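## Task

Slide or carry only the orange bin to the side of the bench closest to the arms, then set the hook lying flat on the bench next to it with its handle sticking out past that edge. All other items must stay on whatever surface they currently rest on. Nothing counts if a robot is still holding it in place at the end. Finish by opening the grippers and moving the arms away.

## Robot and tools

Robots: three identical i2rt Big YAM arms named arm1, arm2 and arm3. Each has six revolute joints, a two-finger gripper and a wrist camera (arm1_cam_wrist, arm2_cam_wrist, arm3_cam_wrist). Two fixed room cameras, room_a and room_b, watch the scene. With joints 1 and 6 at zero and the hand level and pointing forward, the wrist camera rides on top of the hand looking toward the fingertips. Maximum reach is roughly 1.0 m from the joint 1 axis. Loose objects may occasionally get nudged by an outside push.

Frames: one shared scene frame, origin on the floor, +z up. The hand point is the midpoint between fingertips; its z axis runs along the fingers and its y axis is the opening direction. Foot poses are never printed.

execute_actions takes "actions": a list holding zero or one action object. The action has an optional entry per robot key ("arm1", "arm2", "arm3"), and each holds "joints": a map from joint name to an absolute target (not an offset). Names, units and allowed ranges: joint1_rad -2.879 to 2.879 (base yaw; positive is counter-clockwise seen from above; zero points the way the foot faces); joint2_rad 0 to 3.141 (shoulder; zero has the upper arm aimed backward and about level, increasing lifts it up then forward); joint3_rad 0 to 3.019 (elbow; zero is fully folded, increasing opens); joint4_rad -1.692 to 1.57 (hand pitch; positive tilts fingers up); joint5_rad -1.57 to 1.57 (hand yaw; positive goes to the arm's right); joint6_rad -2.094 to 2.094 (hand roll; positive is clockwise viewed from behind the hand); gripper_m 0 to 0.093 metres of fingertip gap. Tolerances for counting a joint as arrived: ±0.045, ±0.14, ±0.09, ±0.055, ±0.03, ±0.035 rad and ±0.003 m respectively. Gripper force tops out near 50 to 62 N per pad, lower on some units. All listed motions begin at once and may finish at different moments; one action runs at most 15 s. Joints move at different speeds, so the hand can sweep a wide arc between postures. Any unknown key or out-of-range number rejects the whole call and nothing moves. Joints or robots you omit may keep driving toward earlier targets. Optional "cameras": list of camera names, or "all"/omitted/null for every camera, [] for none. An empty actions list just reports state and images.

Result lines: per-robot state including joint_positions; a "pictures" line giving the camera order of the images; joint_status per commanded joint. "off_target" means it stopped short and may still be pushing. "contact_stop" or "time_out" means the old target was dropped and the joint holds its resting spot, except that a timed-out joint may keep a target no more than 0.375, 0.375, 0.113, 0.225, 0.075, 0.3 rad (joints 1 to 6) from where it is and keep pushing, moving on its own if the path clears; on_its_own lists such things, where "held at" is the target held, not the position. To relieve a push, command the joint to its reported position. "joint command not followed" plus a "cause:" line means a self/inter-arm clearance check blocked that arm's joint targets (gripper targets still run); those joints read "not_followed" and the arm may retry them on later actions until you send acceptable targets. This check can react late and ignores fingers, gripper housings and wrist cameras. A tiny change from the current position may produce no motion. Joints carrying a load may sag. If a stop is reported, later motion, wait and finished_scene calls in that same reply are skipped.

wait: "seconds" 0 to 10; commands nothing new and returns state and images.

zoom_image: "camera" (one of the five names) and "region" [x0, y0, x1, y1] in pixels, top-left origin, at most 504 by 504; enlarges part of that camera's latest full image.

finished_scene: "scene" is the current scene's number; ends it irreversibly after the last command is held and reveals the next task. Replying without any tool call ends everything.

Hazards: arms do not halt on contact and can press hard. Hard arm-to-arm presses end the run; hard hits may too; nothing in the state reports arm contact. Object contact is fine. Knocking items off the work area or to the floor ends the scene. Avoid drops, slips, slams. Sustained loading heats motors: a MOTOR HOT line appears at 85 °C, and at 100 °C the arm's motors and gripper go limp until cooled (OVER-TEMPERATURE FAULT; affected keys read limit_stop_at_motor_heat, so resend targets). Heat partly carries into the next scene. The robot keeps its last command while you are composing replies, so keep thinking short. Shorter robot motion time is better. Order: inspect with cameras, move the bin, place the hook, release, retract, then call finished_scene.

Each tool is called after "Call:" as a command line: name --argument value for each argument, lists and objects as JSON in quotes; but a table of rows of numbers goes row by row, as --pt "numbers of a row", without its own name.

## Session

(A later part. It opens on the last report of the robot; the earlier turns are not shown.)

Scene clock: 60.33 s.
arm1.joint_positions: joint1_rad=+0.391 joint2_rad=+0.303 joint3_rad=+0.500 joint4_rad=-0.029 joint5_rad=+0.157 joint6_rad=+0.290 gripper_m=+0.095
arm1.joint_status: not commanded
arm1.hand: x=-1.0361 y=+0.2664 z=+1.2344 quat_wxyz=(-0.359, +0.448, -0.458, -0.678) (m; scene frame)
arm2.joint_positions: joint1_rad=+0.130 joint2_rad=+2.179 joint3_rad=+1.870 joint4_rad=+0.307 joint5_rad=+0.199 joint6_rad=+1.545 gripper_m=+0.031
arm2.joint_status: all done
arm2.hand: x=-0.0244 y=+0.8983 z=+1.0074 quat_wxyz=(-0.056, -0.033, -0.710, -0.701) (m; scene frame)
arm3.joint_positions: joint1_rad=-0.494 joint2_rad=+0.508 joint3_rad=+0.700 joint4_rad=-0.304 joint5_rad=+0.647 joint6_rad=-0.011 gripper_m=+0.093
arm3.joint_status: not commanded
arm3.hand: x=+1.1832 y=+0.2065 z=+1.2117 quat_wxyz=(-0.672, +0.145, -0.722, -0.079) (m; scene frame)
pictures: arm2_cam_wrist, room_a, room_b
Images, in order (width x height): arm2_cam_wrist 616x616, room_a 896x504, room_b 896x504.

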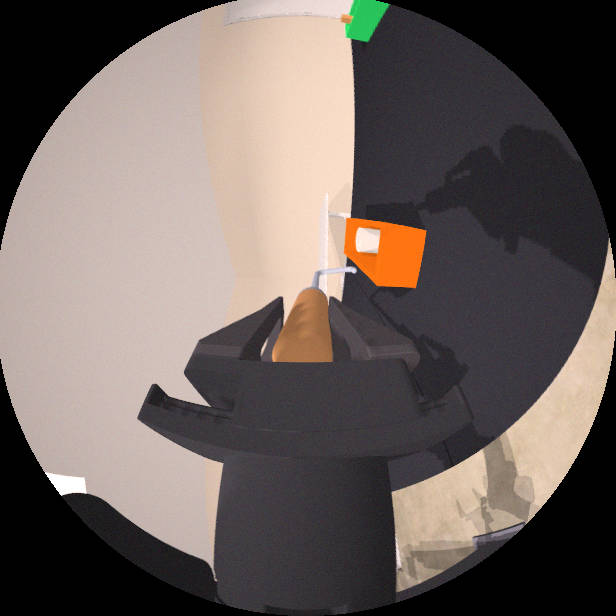

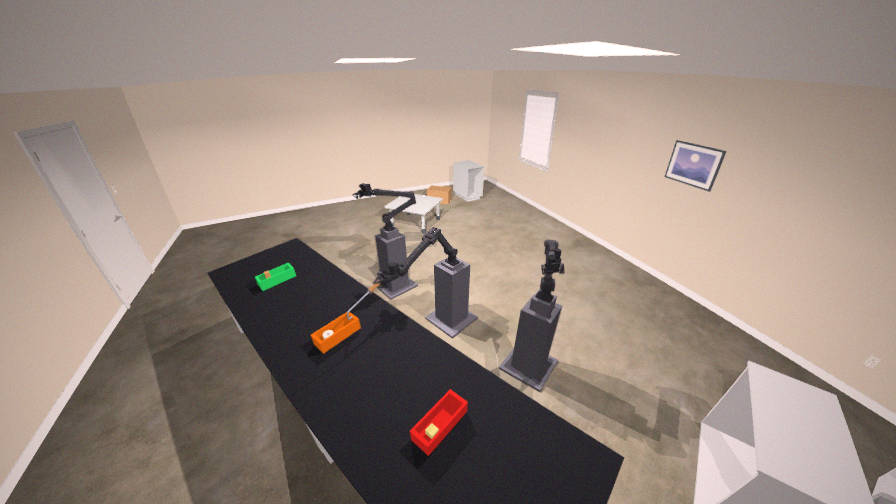

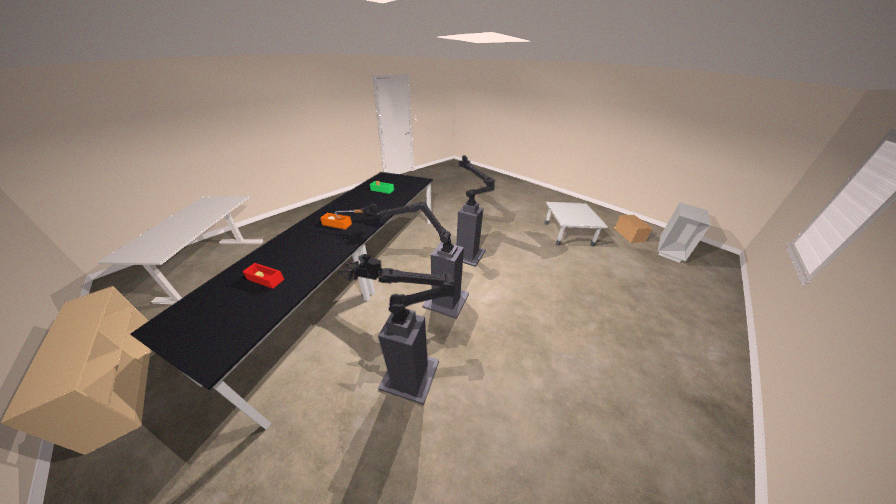

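Call:
execute_actions --actions '[{"arm2":{"joints":{"joint5_rad":0.33,"joint6_rad":1.63}}}]' --cameras '["arm2_cam_wrist"]'

Call:
execute_actions --actions '[{"arm2":{"joints":{"joint2_rad":2.28,"joint4_rad":0.43}}}]' --cameras '["arm2_cam_wrist","room_a"]'

Call:
zoom_image --camera "room_a" --region '[290,260,420,370]'

Scene clock: 65.63 s.
arm1.joint_positions: joint1_rad=+0.391 joint2_rad=+0.303 joint3_rad=+0.500 joint4_rad=-0.029 joint5_rad=+0.157 joint6_rad=+0.290 gripper_m=+0.095
arm1.joint_status: not commanded
arm1.hand: x=-1.0361 y=+0.2664 z=+1.2344 quat_wxyz=(-0.359, +0.448, -0.458, -0.678) (m; scene frame)
arm2.joint_positions: joint1_rad=+0.130 joint2_rad=+2.179 joint3_rad=+1.870 joint4_rad=+0.307 joint5_rad=+0.330 joint6_rad=+1.596 gripper_m=+0.031
arm2.joint_status: all done
arm2.hand: x=-0.0024 y=+0.8940 z=+1.0076 quat_wxyz=(-0.084, -0.097, -0.704, -0.698) (m; scene frame)
arm3.joint_positions: joint1_rad=-0.494 joint2_rad=+0.508 joint3_rad=+0.700 joint4_rad=-0.304 joint5_rad=+0.647 joint6_rad=-0.011 gripper_m=+0.093
arm3.joint_status: not commanded
arm3.hand: x=+1.1832 y=+0.2065 z=+1.2117 quat_wxyz=(-0.672, +0.145, -0.722, -0.079) (m; scene frame)
pictures: arm2_cam_wrist
Images, in order (width x height): arm2_cam_wrist 616x616.

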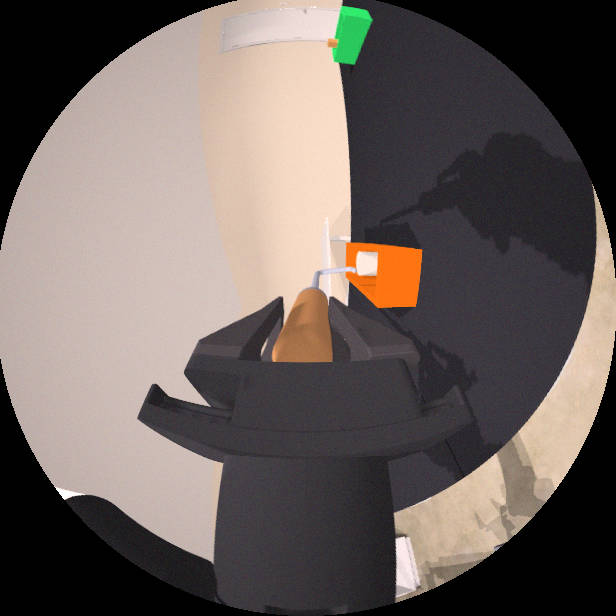

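Scene clock: 66.67 s.
arm1.joint_positions: joint1_rad=+0.391 joint2_rad=+0.303 joint3_rad=+0.500 joint4_rad=-0.029 joint5_rad=+0.157 joint6_rad=+0.290 gripper_m=+0.095
arm1.joint_status: not commanded
arm1.hand: x=-1.0361 y=+0.2664 z=+1.2344 quat_wxyz=(-0.359, +0.448, -0.458, -0.678) (m; scene frame)
arm2.joint_positions: joint1_rad=+0.130 joint2_rad=+2.323 joint3_rad=+1.867 joint4_rad=+0.401 joint5_rad=+0.329 joint6_rad=+1.620 gripper_m=+0.031
arm2.joint_status: all done
arm2.hand: x=-0.0030 y=+0.9079 z=+0.9012 quat_wxyz=(-0.080, -0.102, -0.721, -0.681) (m; scene frame)
arm3.joint_positions: joint1_rad=-0.494 joint2_rad=+0.508 joint3_rad=+0.700 joint4_rad=-0.304 joint5_rad=+0.647 joint6_rad=-0.011 gripper_m=+0.093
arm3.joint_status: not commanded
arm3.hand: x=+1.1832 y=+0.2065 z=+1.2117 quat_wxyz=(-0.672, +0.145, -0.722, -0.079) (m; scene frame)
pictures: arm2_cam_wrist, room_a
Images, in order (width x height): arm2_cam_wrist 616x616, room_a 896x504.

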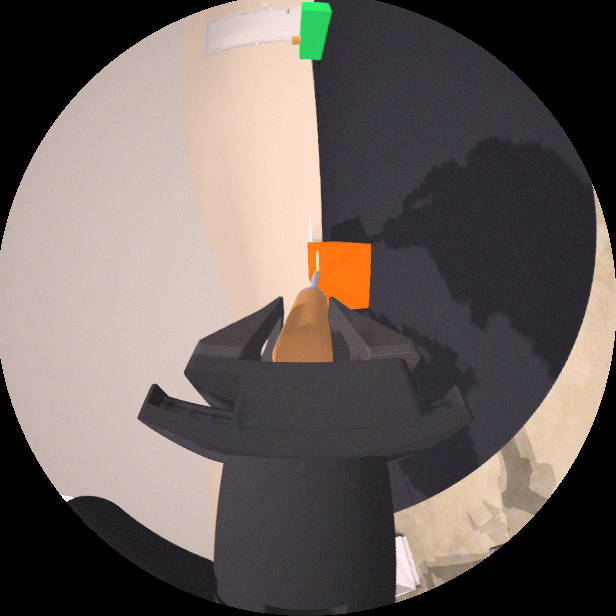

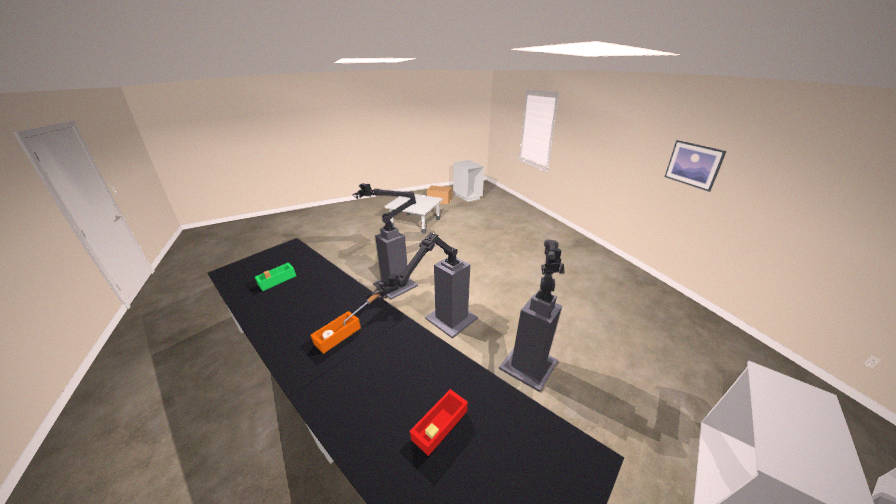

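Region (290, 260, 420, 370) of room_a's 896x504 image, scaled by 3.877, with more detail than that image has; it fills the top 426 rows of this view, and the rest is white.

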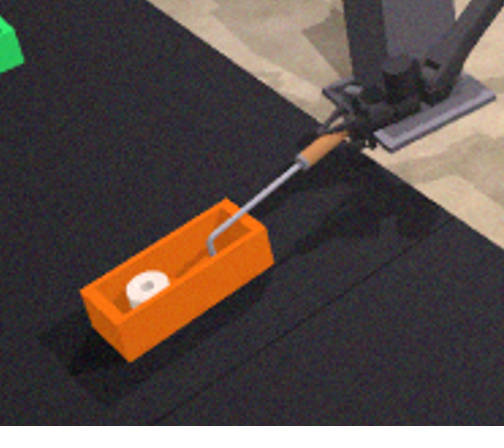

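Call:
execute_actions --actions '[{"arm2":{"joints":{"joint2_rad":2.07,"joint3_rad":1.48,"joint4_rad":0.615}}}]' --cameras '[]'

Call:
execute_actions --actions '[{"arm2":{"joints":{"joint2_rad":1.87,"joint3_rad":1.14,"joint4_rad":0.755}}}]' --cameras '[]'

Call:
execute_actions --actions '[{"arm2":{"joints":{"joint2_rad":1.69,"joint3_rad":0.836,"joint4_rad":0.87}}}]' --cameras '["arm2_cam_wrist","room_b"]'

Call:
zoom_image --camera "room_b" --region '[320,195,420,265]'

Scene clock: 72.47 s.
arm1.joint_positions: joint1_rad=+0.391 joint2_rad=+0.303 joint3_rad=+0.500 joint4_rad=-0.029 joint5_rad=+0.157 joint6_rad=+0.290 gripper_m=+0.095
arm1.joint_status: not commanded
arm1.hand: x=-1.0361 y=+0.2664 z=+1.2344 quat_wxyz=(-0.359, +0.448, -0.458, -0.678) (m; scene frame)
arm2.joint_positions: joint1_rad=+0.130 joint2_rad=+2.113 joint3_rad=+1.474 joint4_rad=+0.575 joint5_rad=+0.329 joint6_rad=+1.623 gripper_m=+0.031
arm2.joint_status: all done
arm2.hand: x=+0.0035 y=+0.8170 z=+0.8994 quat_wxyz=(-0.080, -0.102, -0.724, -0.678) (m; scene frame)
arm3.joint_positions: joint1_rad=-0.494 joint2_rad=+0.508 joint3_rad=+0.700 joint4_rad=-0.304 joint5_rad=+0.647 joint6_rad=-0.011 gripper_m=+0.093
arm3.joint_status: not commanded
arm3.hand: x=+1.1832 y=+0.2065 z=+1.2117 quat_wxyz=(-0.672, +0.145, -0.722, -0.079) (m; scene frame)
pictures: none
No camera images: the call's "cameras" was empty. Leave "cameras" out to get every camera's image.

Scene clock: 73.57 s.
arm1.joint_positions: joint1_rad=+0.391 joint2_rad=+0.303 joint3_rad=+0.500 joint4_rad=-0.029 joint5_rad=+0.157 joint6_rad=+0.290 gripper_m=+0.095
arm1.joint_status: not commanded
arm1.hand: x=-1.0361 y=+0.2664 z=+1.2344 quat_wxyz=(-0.359, +0.448, -0.458, -0.678) (m; scene frame)
arm2.joint_positions: joint1_rad=+0.130 joint2_rad=+1.913 joint3_rad=+1.130 joint4_rad=+0.705 joint5_rad=+0.329 joint6_rad=+1.622 gripper_m=+0.031
arm2.joint_status: all done
arm2.hand: x=+0.0106 y=+0.7186 z=+0.9006 quat_wxyz=(-0.081, -0.101, -0.728, -0.673) (m; scene frame)
arm3.joint_positions: joint1_rad=-0.494 joint2_rad=+0.508 joint3_rad=+0.700 joint4_rad=-0.304 joint5_rad=+0.647 joint6_rad=-0.011 gripper_m=+0.093
arm3.joint_status: not commanded
arm3.hand: x=+1.1832 y=+0.2065 z=+1.2117 quat_wxyz=(-0.672, +0.145, -0.722, -0.079) (m; scene frame)
pictures: none
No camera images: the call's "cameras" was empty. Leave "cameras" out to get every camera's image.

Scene clock: 74.60 s.
arm1.joint_positions: joint1_rad=+0.391 joint2_rad=+0.303 joint3_rad=+0.500 joint4_rad=-0.029 joint5_rad=+0.157 joint6_rad=+0.290 gripper_m=+0.095
arm1.joint_status: not commanded
arm1.hand: x=-1.0361 y=+0.2664 z=+1.2344 quat_wxyz=(-0.359, +0.448, -0.458, -0.678) (m; scene frame)
arm2.joint_positions: joint1_rad=+0.130 joint2_rad=+1.725 joint3_rad=+0.824 joint4_rad=+0.816 joint5_rad=+0.329 joint6_rad=+1.622 gripper_m=+0.031
arm2.joint_status: all done
arm2.hand: x=+0.0179 y=+0.6192 z=+0.8996 quat_wxyz=(-0.081, -0.101, -0.731, -0.670) (m; scene frame)
arm3.joint_positions: joint1_rad=-0.494 joint2_rad=+0.508 joint3_rad=+0.700 joint4_rad=-0.304 joint5_rad=+0.647 joint6_rad=-0.011 gripper_m=+0.093
arm3.joint_status: not commanded
arm3.hand: x=+1.1832 y=+0.2065 z=+1.2117 quat_wxyz=(-0.672, +0.145, -0.722, -0.079) (m; scene frame)
pictures: arm2_cam_wrist, room_b
Images, in order (width x height): arm2_cam_wrist 616x616, room_b 896x504.

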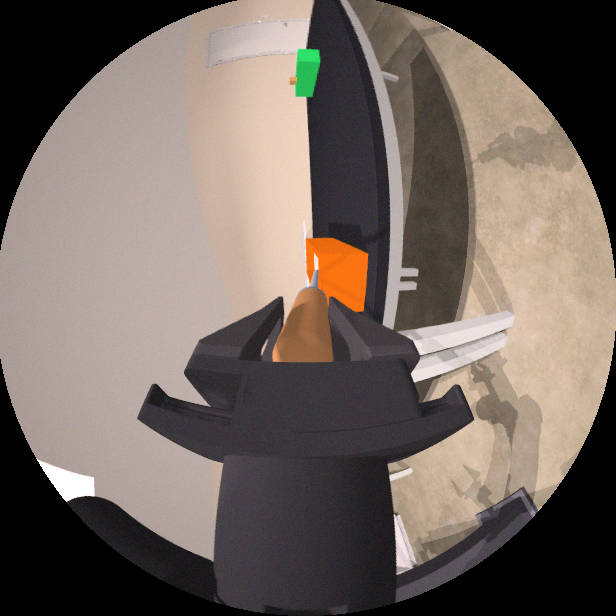

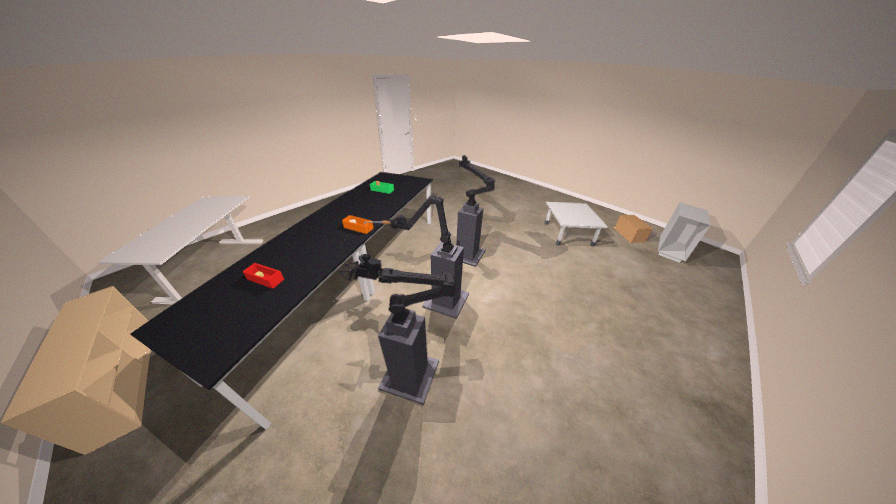

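Region (320, 195, 420, 265) of room_b's 896x504 image, scaled by 5.040, with more detail than that image has; it fills the top 353 rows of this view, and the rest is white.

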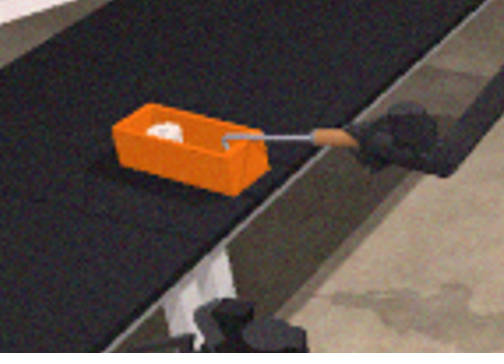

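Call:
execute_actions --actions '[{"arm2":{"joints":{"joint2_rad":1.63,"joint3_rad":0.745,"joint4_rad":0.91}}}]' --cameras '["arm2_cam_wrist"]'

Call:
execute_actions --actions '[{"arm2":{"joints":{"joint2_rad":1.55,"joint3_rad":1.0,"joint4_rad":0.72}}}]' --cameras '[]'

Call:
execute_actions --actions '[{"arm2":{"joints":{"joint1_rad":-0.25,"joint5_rad":-0.21,"joint2_rad":1.78,"joint3_rad":1.36,"joint4_rad":0.55}}}]' --cameras '["arm2_cam_wrist","room_a"]'

Scene clock: 79.13 s.
arm1.joint_positions: joint1_rad=+0.391 joint2_rad=+0.303 joint3_rad=+0.500 joint4_rad=-0.029 joint5_rad=+0.157 joint6_rad=+0.290 gripper_m=+0.095
arm1.joint_status: not commanded
arm1.hand: x=-1.0361 y=+0.2664 z=+1.2344 quat_wxyz=(-0.359, +0.448, -0.458, -0.678) (m; scene frame)
arm2.joint_positions: joint1_rad=+0.130 joint2_rad=+1.673 joint3_rad=+0.735 joint4_rad=+0.856 joint5_rad=+0.329 joint6_rad=+1.622 gripper_m=+0.031
arm2.joint_status: all done
arm2.hand: x=+0.0201 y=+0.5890 z=+0.8981 quat_wxyz=(-0.081, -0.101, -0.730, -0.672) (m; scene frame)
arm3.joint_positions: joint1_rad=-0.494 joint2_rad=+0.508 joint3_rad=+0.700 joint4_rad=-0.304 joint5_rad=+0.647 joint6_rad=-0.011 gripper_m=+0.093
arm3.joint_status: not commanded
arm3.hand: x=+1.1832 y=+0.2065 z=+1.2117 quat_wxyz=(-0.672, +0.145, -0.722, -0.079) (m; scene frame)
pictures: arm2_cam_wrist
Images, in order (width x height): arm2_cam_wrist 616x616.

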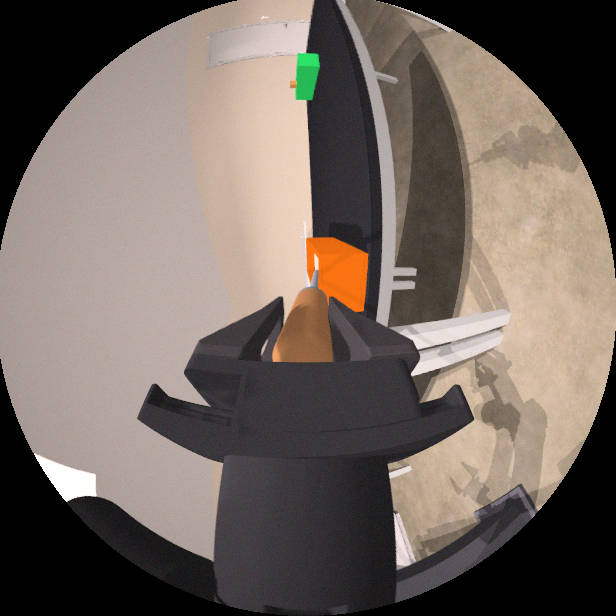

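Scene clock: 80.30 s.
arm1.joint_positions: joint1_rad=+0.391 joint2_rad=+0.303 joint3_rad=+0.500 joint4_rad=-0.029 joint5_rad=+0.157 joint6_rad=+0.290 gripper_m=+0.095
arm1.joint_status: not commanded
arm1.hand: x=-1.0361 y=+0.2664 z=+1.2344 quat_wxyz=(-0.359, +0.448, -0.458, -0.678) (m; scene frame)
arm2.joint_positions: joint1_rad=+0.130 joint2_rad=+1.590 joint3_rad=+0.926 joint4_rad=+0.710 joint5_rad=+0.329 joint6_rad=+1.620 gripper_m=+0.031
arm2.joint_status: all done
arm2.hand: x=+0.0163 y=+0.6346 z=+1.0079 quat_wxyz=(-0.072, -0.108, -0.686, -0.716) (m; scene frame)
arm3.joint_positions: joint1_rad=-0.494 joint2_rad=+0.508 joint3_rad=+0.700 joint4_rad=-0.304 joint5_rad=+0.647 joint6_rad=-0.011 gripper_m=+0.093
arm3.joint_status: not commanded
arm3.hand: x=+1.1832 y=+0.2065 z=+1.2117 quat_wxyz=(-0.672, +0.145, -0.722, -0.079) (m; scene frame)
pictures: none
No camera images: the call's "cameras" was empty. Leave "cameras" out to get every camera's image.

Scene clock: 82.87 s.
arm1.joint_positions: joint1_rad=+0.391 joint2_rad=+0.303 joint3_rad=+0.500 joint4_rad=-0.029 joint5_rad=+0.157 joint6_rad=+0.290 gripper_m=+0.095
arm1.joint_status: not commanded
arm1.hand: x=-1.0361 y=+0.2664 z=+1.2344 quat_wxyz=(-0.359, +0.448, -0.458, -0.678) (m; scene frame)
arm2.joint_positions: joint1_rad=-0.251 joint2_rad=+1.831 joint3_rad=+1.264 joint4_rad=+0.535 joint5_rad=-0.210 joint6_rad=+1.621 gripper_m=+0.031
arm2.joint_status: joint3_rad time_out (moved +0.338 of +0.434); the others done
arm2.on_its_own: joint3_rad reads +1.264 and still pushes toward +1.360 since a time_out
arm2.hand: x=+0.2001 y=+0.7222 z=+0.9908 quat_wxyz=(-0.017, -0.053, -0.719, -0.692) (m; scene frame)
arm3.joint_positions: joint1_rad=-0.494 joint2_rad=+0.508 joint3_rad=+0.700 joint4_rad=-0.304 joint5_rad=+0.647 joint6_rad=-0.011 gripper_m=+0.093
arm3.joint_status: not commanded
arm3.hand: x=+1.1832 y=+0.2065 z=+1.2117 quat_wxyz=(-0.672, +0.145, -0.722, -0.079) (m; scene frame)
pictures: arm2_cam_wrist, room_a
Images, in order (width x height): arm2_cam_wrist 616x616, room_a 896x504.

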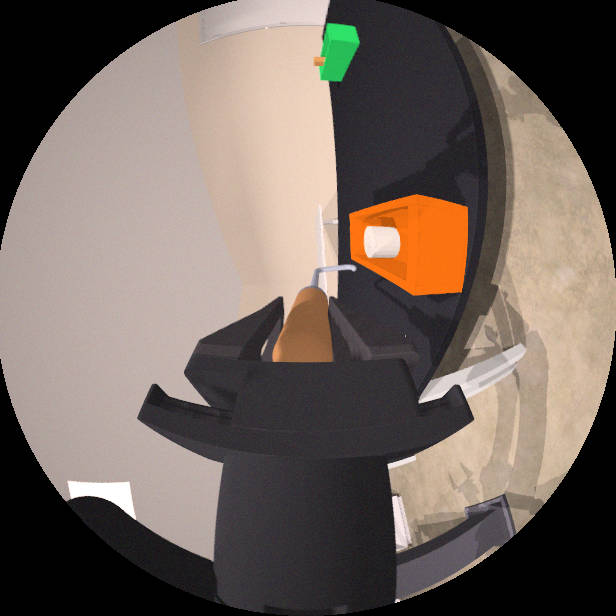

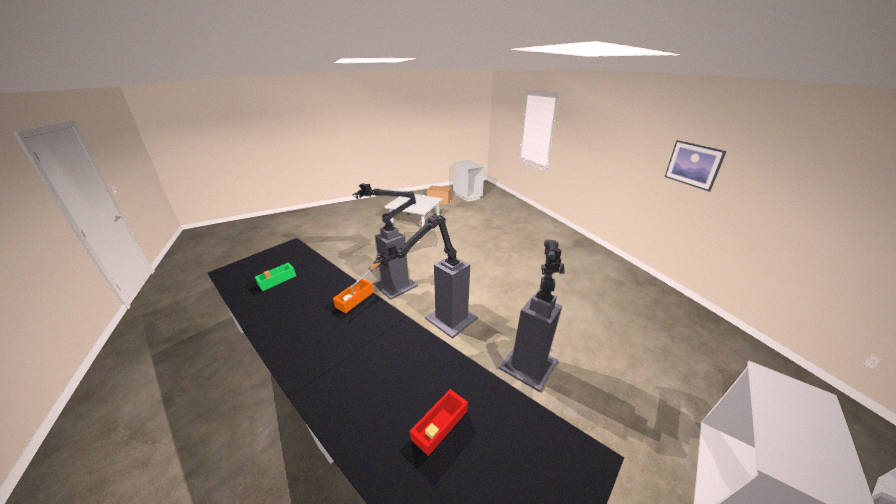

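Call:
execute_actions --actions '[{"arm2":{"joints":{"joint2_rad":1.68,"joint3_rad":1.24}}}]' --cameras '[]'

Call:
execute_actions --actions '[{"arm2":{"joints":{"joint1_rad":0.07,"joint5_rad":0}}}]' --cameras '[]'

Call:
execute_actions --actions '[{"arm2":{"joints":{"joint2_rad":1.96,"joint4_rad":0.81}}}]' --cameras '[]'

Call:
execute_actions --actions '[{"arm2":{"joints":{"joint6_rad":-0.02}}}]' --cameras '["arm2_cam_wrist","room_a"]'

Call:
execute_actions --actions '[{"arm2":{"joints":{"joint2_rad":2.17,"joint4_rad":0.97}}}]' --cameras '["arm2_cam_wrist","room_b"]'

Scene clock: 88.37 s.
arm1.joint_positions: joint1_rad=+0.391 joint2_rad=+0.303 joint3_rad=+0.500 joint4_rad=-0.029 joint5_rad=+0.157 joint6_rad=+0.290 gripper_m=+0.095
arm1.joint_status: not commanded
arm1.hand: x=-1.0361 y=+0.2664 z=+1.2344 quat_wxyz=(-0.359, +0.448, -0.458, -0.678) (m; scene frame)
arm2.joint_positions: joint1_rad=-0.251 joint2_rad=+1.723 joint3_rad=+1.223 joint4_rad=+0.535 joint5_rad=-0.211 joint6_rad=+1.620 gripper_m=+0.031
arm2.joint_status: all done
arm2.hand: x=+0.1919 y=+0.6983 z=+1.0447 quat_wxyz=(-0.022, -0.046, -0.697, -0.715) (m; scene frame)
arm3.joint_positions: joint1_rad=-0.494 joint2_rad=+0.508 joint3_rad=+0.700 joint4_rad=-0.304 joint5_rad=+0.647 joint6_rad=-0.011 gripper_m=+0.093
arm3.joint_status: not commanded
arm3.hand: x=+1.1832 y=+0.2065 z=+1.2117 quat_wxyz=(-0.672, +0.145, -0.722, -0.079) (m; scene frame)
pictures: none
No camera images: the call's "cameras" was empty. Leave "cameras" out to get every camera's image.

Scene clock: 90.00 s.
arm1.joint_positions: joint1_rad=+0.391 joint2_rad=+0.303 joint3_rad=+0.500 joint4_rad=-0.029 joint5_rad=+0.157 joint6_rad=+0.290 gripper_m=+0.095
arm1.joint_status: not commanded
arm1.hand: x=-1.0361 y=+0.2664 z=+1.2344 quat_wxyz=(-0.359, +0.448, -0.458, -0.678) (m; scene frame)
arm2.joint_positions: joint1_rad=+0.064 joint2_rad=+1.723 joint3_rad=+1.223 joint4_rad=+0.535 joint5_rad=+0.000 joint6_rad=+1.620 gripper_m=+0.031
arm2.joint_status: all done
arm2.hand: x=+0.0019 y=+0.7254 z=+1.0435 quat_wxyz=(+0.018, -0.013, -0.698, -0.716) (m; scene frame)
arm3.joint_positions: joint1_rad=-0.494 joint2_rad=+0.508 joint3_rad=+0.700 joint4_rad=-0.304 joint5_rad=+0.647 joint6_rad=-0.011 gripper_m=+0.093
arm3.joint_status: not commanded
arm3.hand: x=+1.1832 y=+0.2065 z=+1.2117 quat_wxyz=(-0.672, +0.145, -0.722, -0.079) (m; scene frame)
pictures: none
No camera images: the call's "cameras" was empty. Leave "cameras" out to get every camera's image.

Scene clock: 91.27 s.
arm1.joint_positions: joint1_rad=+0.391 joint2_rad=+0.303 joint3_rad=+0.500 joint4_rad=-0.029 joint5_rad=+0.157 joint6_rad=+0.290 gripper_m=+0.095
arm1.joint_status: not commanded
arm1.hand: x=-1.0361 y=+0.2664 z=+1.2344 quat_wxyz=(-0.359, +0.448, -0.458, -0.678) (m; scene frame)
arm2.joint_positions: joint1_rad=+0.064 joint2_rad=+2.015 joint3_rad=+1.214 joint4_rad=+0.764 joint5_rad=+0.000 joint6_rad=+1.623 gripper_m=+0.031
arm2.joint_status: all done
arm2.hand: x=+0.0026 y=+0.7542 z=+0.8837 quat_wxyz=(+0.018, -0.014, -0.723, -0.690) (m; scene frame)
arm3.joint_positions: joint1_rad=-0.494 joint2_rad=+0.508 joint3_rad=+0.700 joint4_rad=-0.304 joint5_rad=+0.647 joint6_rad=-0.011 gripper_m=+0.093
arm3.joint_status: not commanded
arm3.hand: x=+1.1832 y=+0.2065 z=+1.2117 quat_wxyz=(-0.672, +0.145, -0.722, -0.079) (m; scene frame)
pictures: none
No camera images: the call's "cameras" was empty. Leave "cameras" out to get every camera's image.

Scene clock: 93.47 s.
arm1.joint_positions: joint1_rad=+0.391 joint2_rad=+0.303 joint3_rad=+0.500 joint4_rad=-0.029 joint5_rad=+0.157 joint6_rad=+0.290 gripper_m=+0.095
arm1.joint_status: not commanded
arm1.hand: x=-1.0361 y=+0.2664 z=+1.2344 quat_wxyz=(-0.359, +0.448, -0.458, -0.678) (m; scene frame)
arm2.joint_positions: joint1_rad=+0.067 joint2_rad=+1.995 joint3_rad=+1.214 joint4_rad=+0.782 joint5_rad=-0.004 joint6_rad=+0.001 gripper_m=+0.031
arm2.joint_status: all done
arm2.hand: x=-0.0004 y=+0.7536 z=+0.9023 quat_wxyz=(-0.496, +0.507, -0.498, -0.500) (m; scene frame)
arm3.joint_positions: joint1_rad=-0.494 joint2_rad=+0.508 joint3_rad=+0.700 joint4_rad=-0.304 joint5_rad=+0.647 joint6_rad=-0.011 gripper_m=+0.093
arm3.joint_status: not commanded
arm3.hand: x=+1.1832 y=+0.2065 z=+1.2117 quat_wxyz=(-0.672, +0.145, -0.722, -0.079) (m; scene frame)
pictures: arm2_cam_wrist, room_a
Images, in order (width x height): arm2_cam_wrist 616x616, room_a 896x504.

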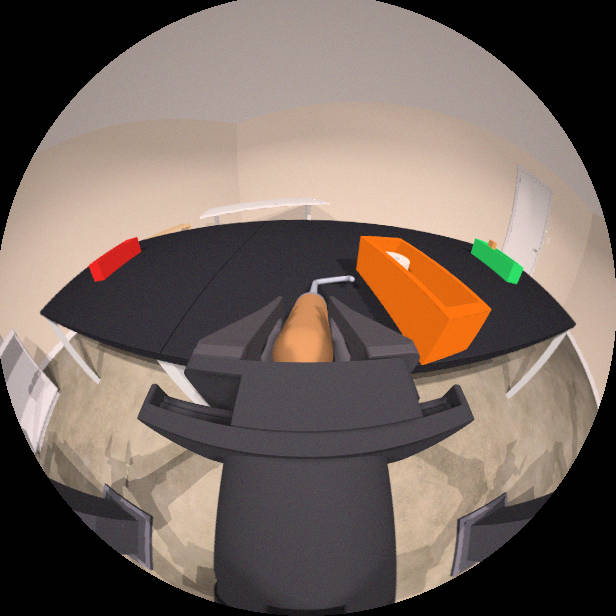

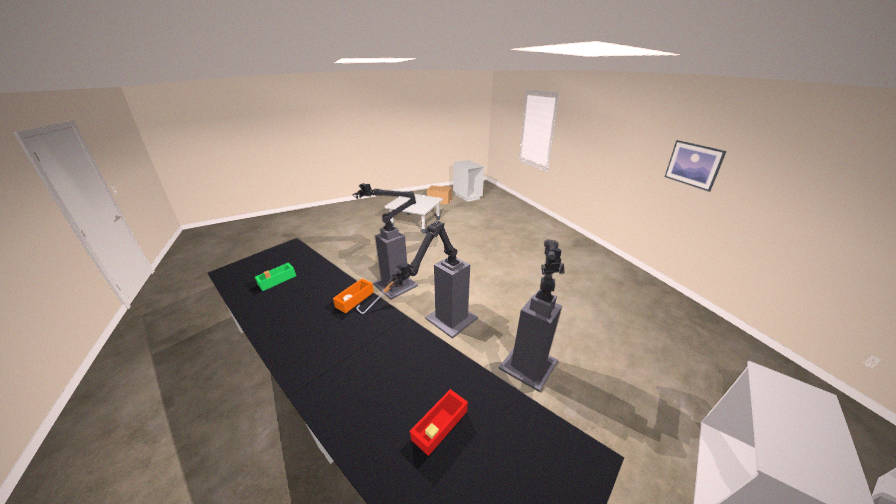

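Scene clock: 94.60 s.
arm1.joint_positions: joint1_rad=+0.391 joint2_rad=+0.303 joint3_rad=+0.500 joint4_rad=-0.029 joint5_rad=+0.157 joint6_rad=+0.290 gripper_m=+0.095
arm1.joint_status: not commanded
arm1.hand: x=-1.0361 y=+0.2664 z=+1.2344 quat_wxyz=(-0.359, +0.448, -0.458, -0.678) (m; scene frame)
arm2.joint_positions: joint1_rad=+0.067 joint2_rad=+2.180 joint3_rad=+1.214 joint4_rad=+0.952 joint5_rad=+0.008 joint6_rad=-0.009 gripper_m=+0.031
arm2.joint_status: all done
arm2.hand: x=+0.0022 y=+0.7533 z=+0.8082 quat_wxyz=(-0.498, +0.510, -0.502, -0.491) (m; scene frame)
arm3.joint_positions: joint1_rad=-0.494 joint2_rad=+0.508 joint3_rad=+0.700 joint4_rad=-0.304 joint5_rad=+0.647 joint6_rad=-0.011 gripper_m=+0.093
arm3.joint_status: not commanded
arm3.hand: x=+1.1832 y=+0.2065 z=+1.2117 quat_wxyz=(-0.672, +0.145, -0.722, -0.079) (m; scene frame)
pictures: arm2_cam_wrist, room_b
Images, in order (width x height): arm2_cam_wrist 616x616, room_b 896x504.

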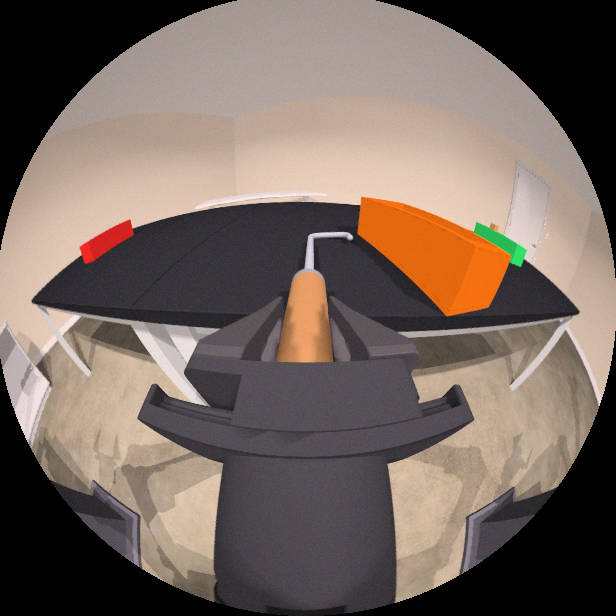

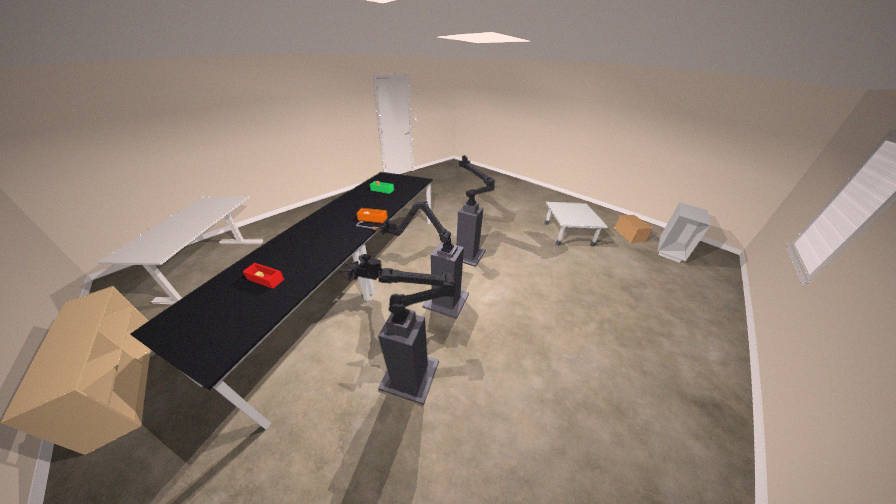

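Call:
execute_actions --actions '[{"arm2":{"joints":{"gripper_m":0.093}}}]' --cameras '[]'

Call:
execute_actions --actions '[{"arm2":{"joints":{"joint2_rad":1.2,"joint3_rad":0.8,"joint4_rad":0.2}}}]' --cameras '["arm2_cam_wrist"]'

Scene clock: 96.77 s.
arm1.joint_positions: joint1_rad=+0.391 joint2_rad=+0.303 joint3_rad=+0.500 joint4_rad=-0.029 joint5_rad=+0.157 joint6_rad=+0.290 gripper_m=+0.095
arm1.joint_status: not commanded
arm1.hand: x=-1.0361 y=+0.2664 z=+1.2344 quat_wxyz=(-0.359, +0.448, -0.458, -0.678) (m; scene frame)
arm2.joint_positions: joint1_rad=+0.067 joint2_rad=+2.180 joint3_rad=+1.214 joint4_rad=+0.952 joint5_rad=+0.002 joint6_rad=-0.009 gripper_m=+0.093
arm2.joint_status: all done
arm2.hand: x=+0.0012 y=+0.7533 z=+0.8082 quat_wxyz=(-0.496, +0.511, -0.500, -0.492) (m; scene frame)
arm3.joint_positions: joint1_rad=-0.494 joint2_rad=+0.508 joint3_rad=+0.700 joint4_rad=-0.304 joint5_rad=+0.647 joint6_rad=-0.011 gripper_m=+0.093
arm3.joint_status: not commanded
arm3.hand: x=+1.1832 y=+0.2065 z=+1.2117 quat_wxyz=(-0.672, +0.145, -0.722, -0.079) (m; scene frame)
pictures: none
No camera images: the call's "cameras" was empty. Leave "cameras" out to get every camera's image.

Scene clock: 98.30 s.
arm1.joint_positions: joint1_rad=+0.391 joint2_rad=+0.303 joint3_rad=+0.500 joint4_rad=-0.029 joint5_rad=+0.157 joint6_rad=+0.290 gripper_m=+0.095
arm1.joint_status: not commanded
arm1.hand: x=-1.0361 y=+0.2664 z=+1.2344 quat_wxyz=(-0.359, +0.448, -0.458, -0.678) (m; scene frame)
arm2.joint_positions: joint1_rad=+0.067 joint2_rad=+1.197 joint3_rad=+0.809 joint4_rad=+0.217 joint5_rad=+0.002 joint6_rad=-0.009 gripper_m=+0.093
arm2.joint_status: all done
arm2.hand: x=+0.0019 y=+0.5410 z=+1.0470 quat_wxyz=(-0.455, +0.549, -0.537, -0.451) (m; scene frame)
arm3.joint_positions: joint1_rad=-0.494 joint2_rad=+0.508 joint3_rad=+0.700 joint4_rad=-0.304 joint5_rad=+0.647 joint6_rad=-0.011 gripper_m=+0.093
arm3.joint_status: not commanded
arm3.hand: x=+1.1832 y=+0.2065 z=+1.2117 quat_wxyz=(-0.672, +0.145, -0.722, -0.079) (m; scene frame)
pictures: arm2_cam_wrist
Images, in order (width x height): arm2_cam_wrist 616x616.

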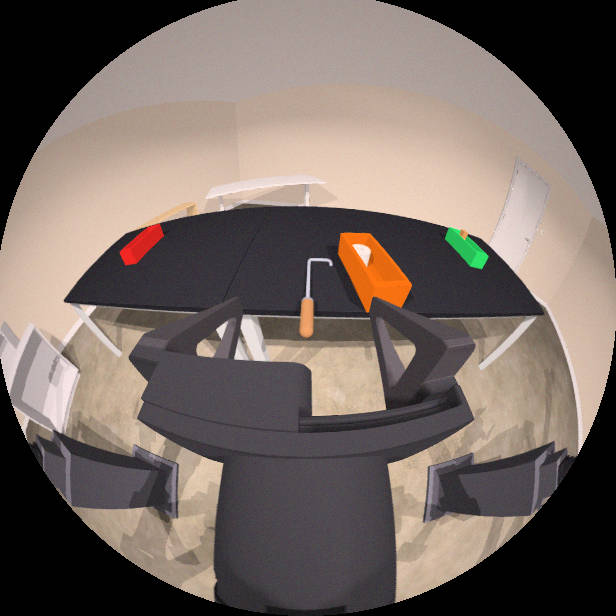

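Call:
finished_scene --scene 2

The scene is finished: the task was done.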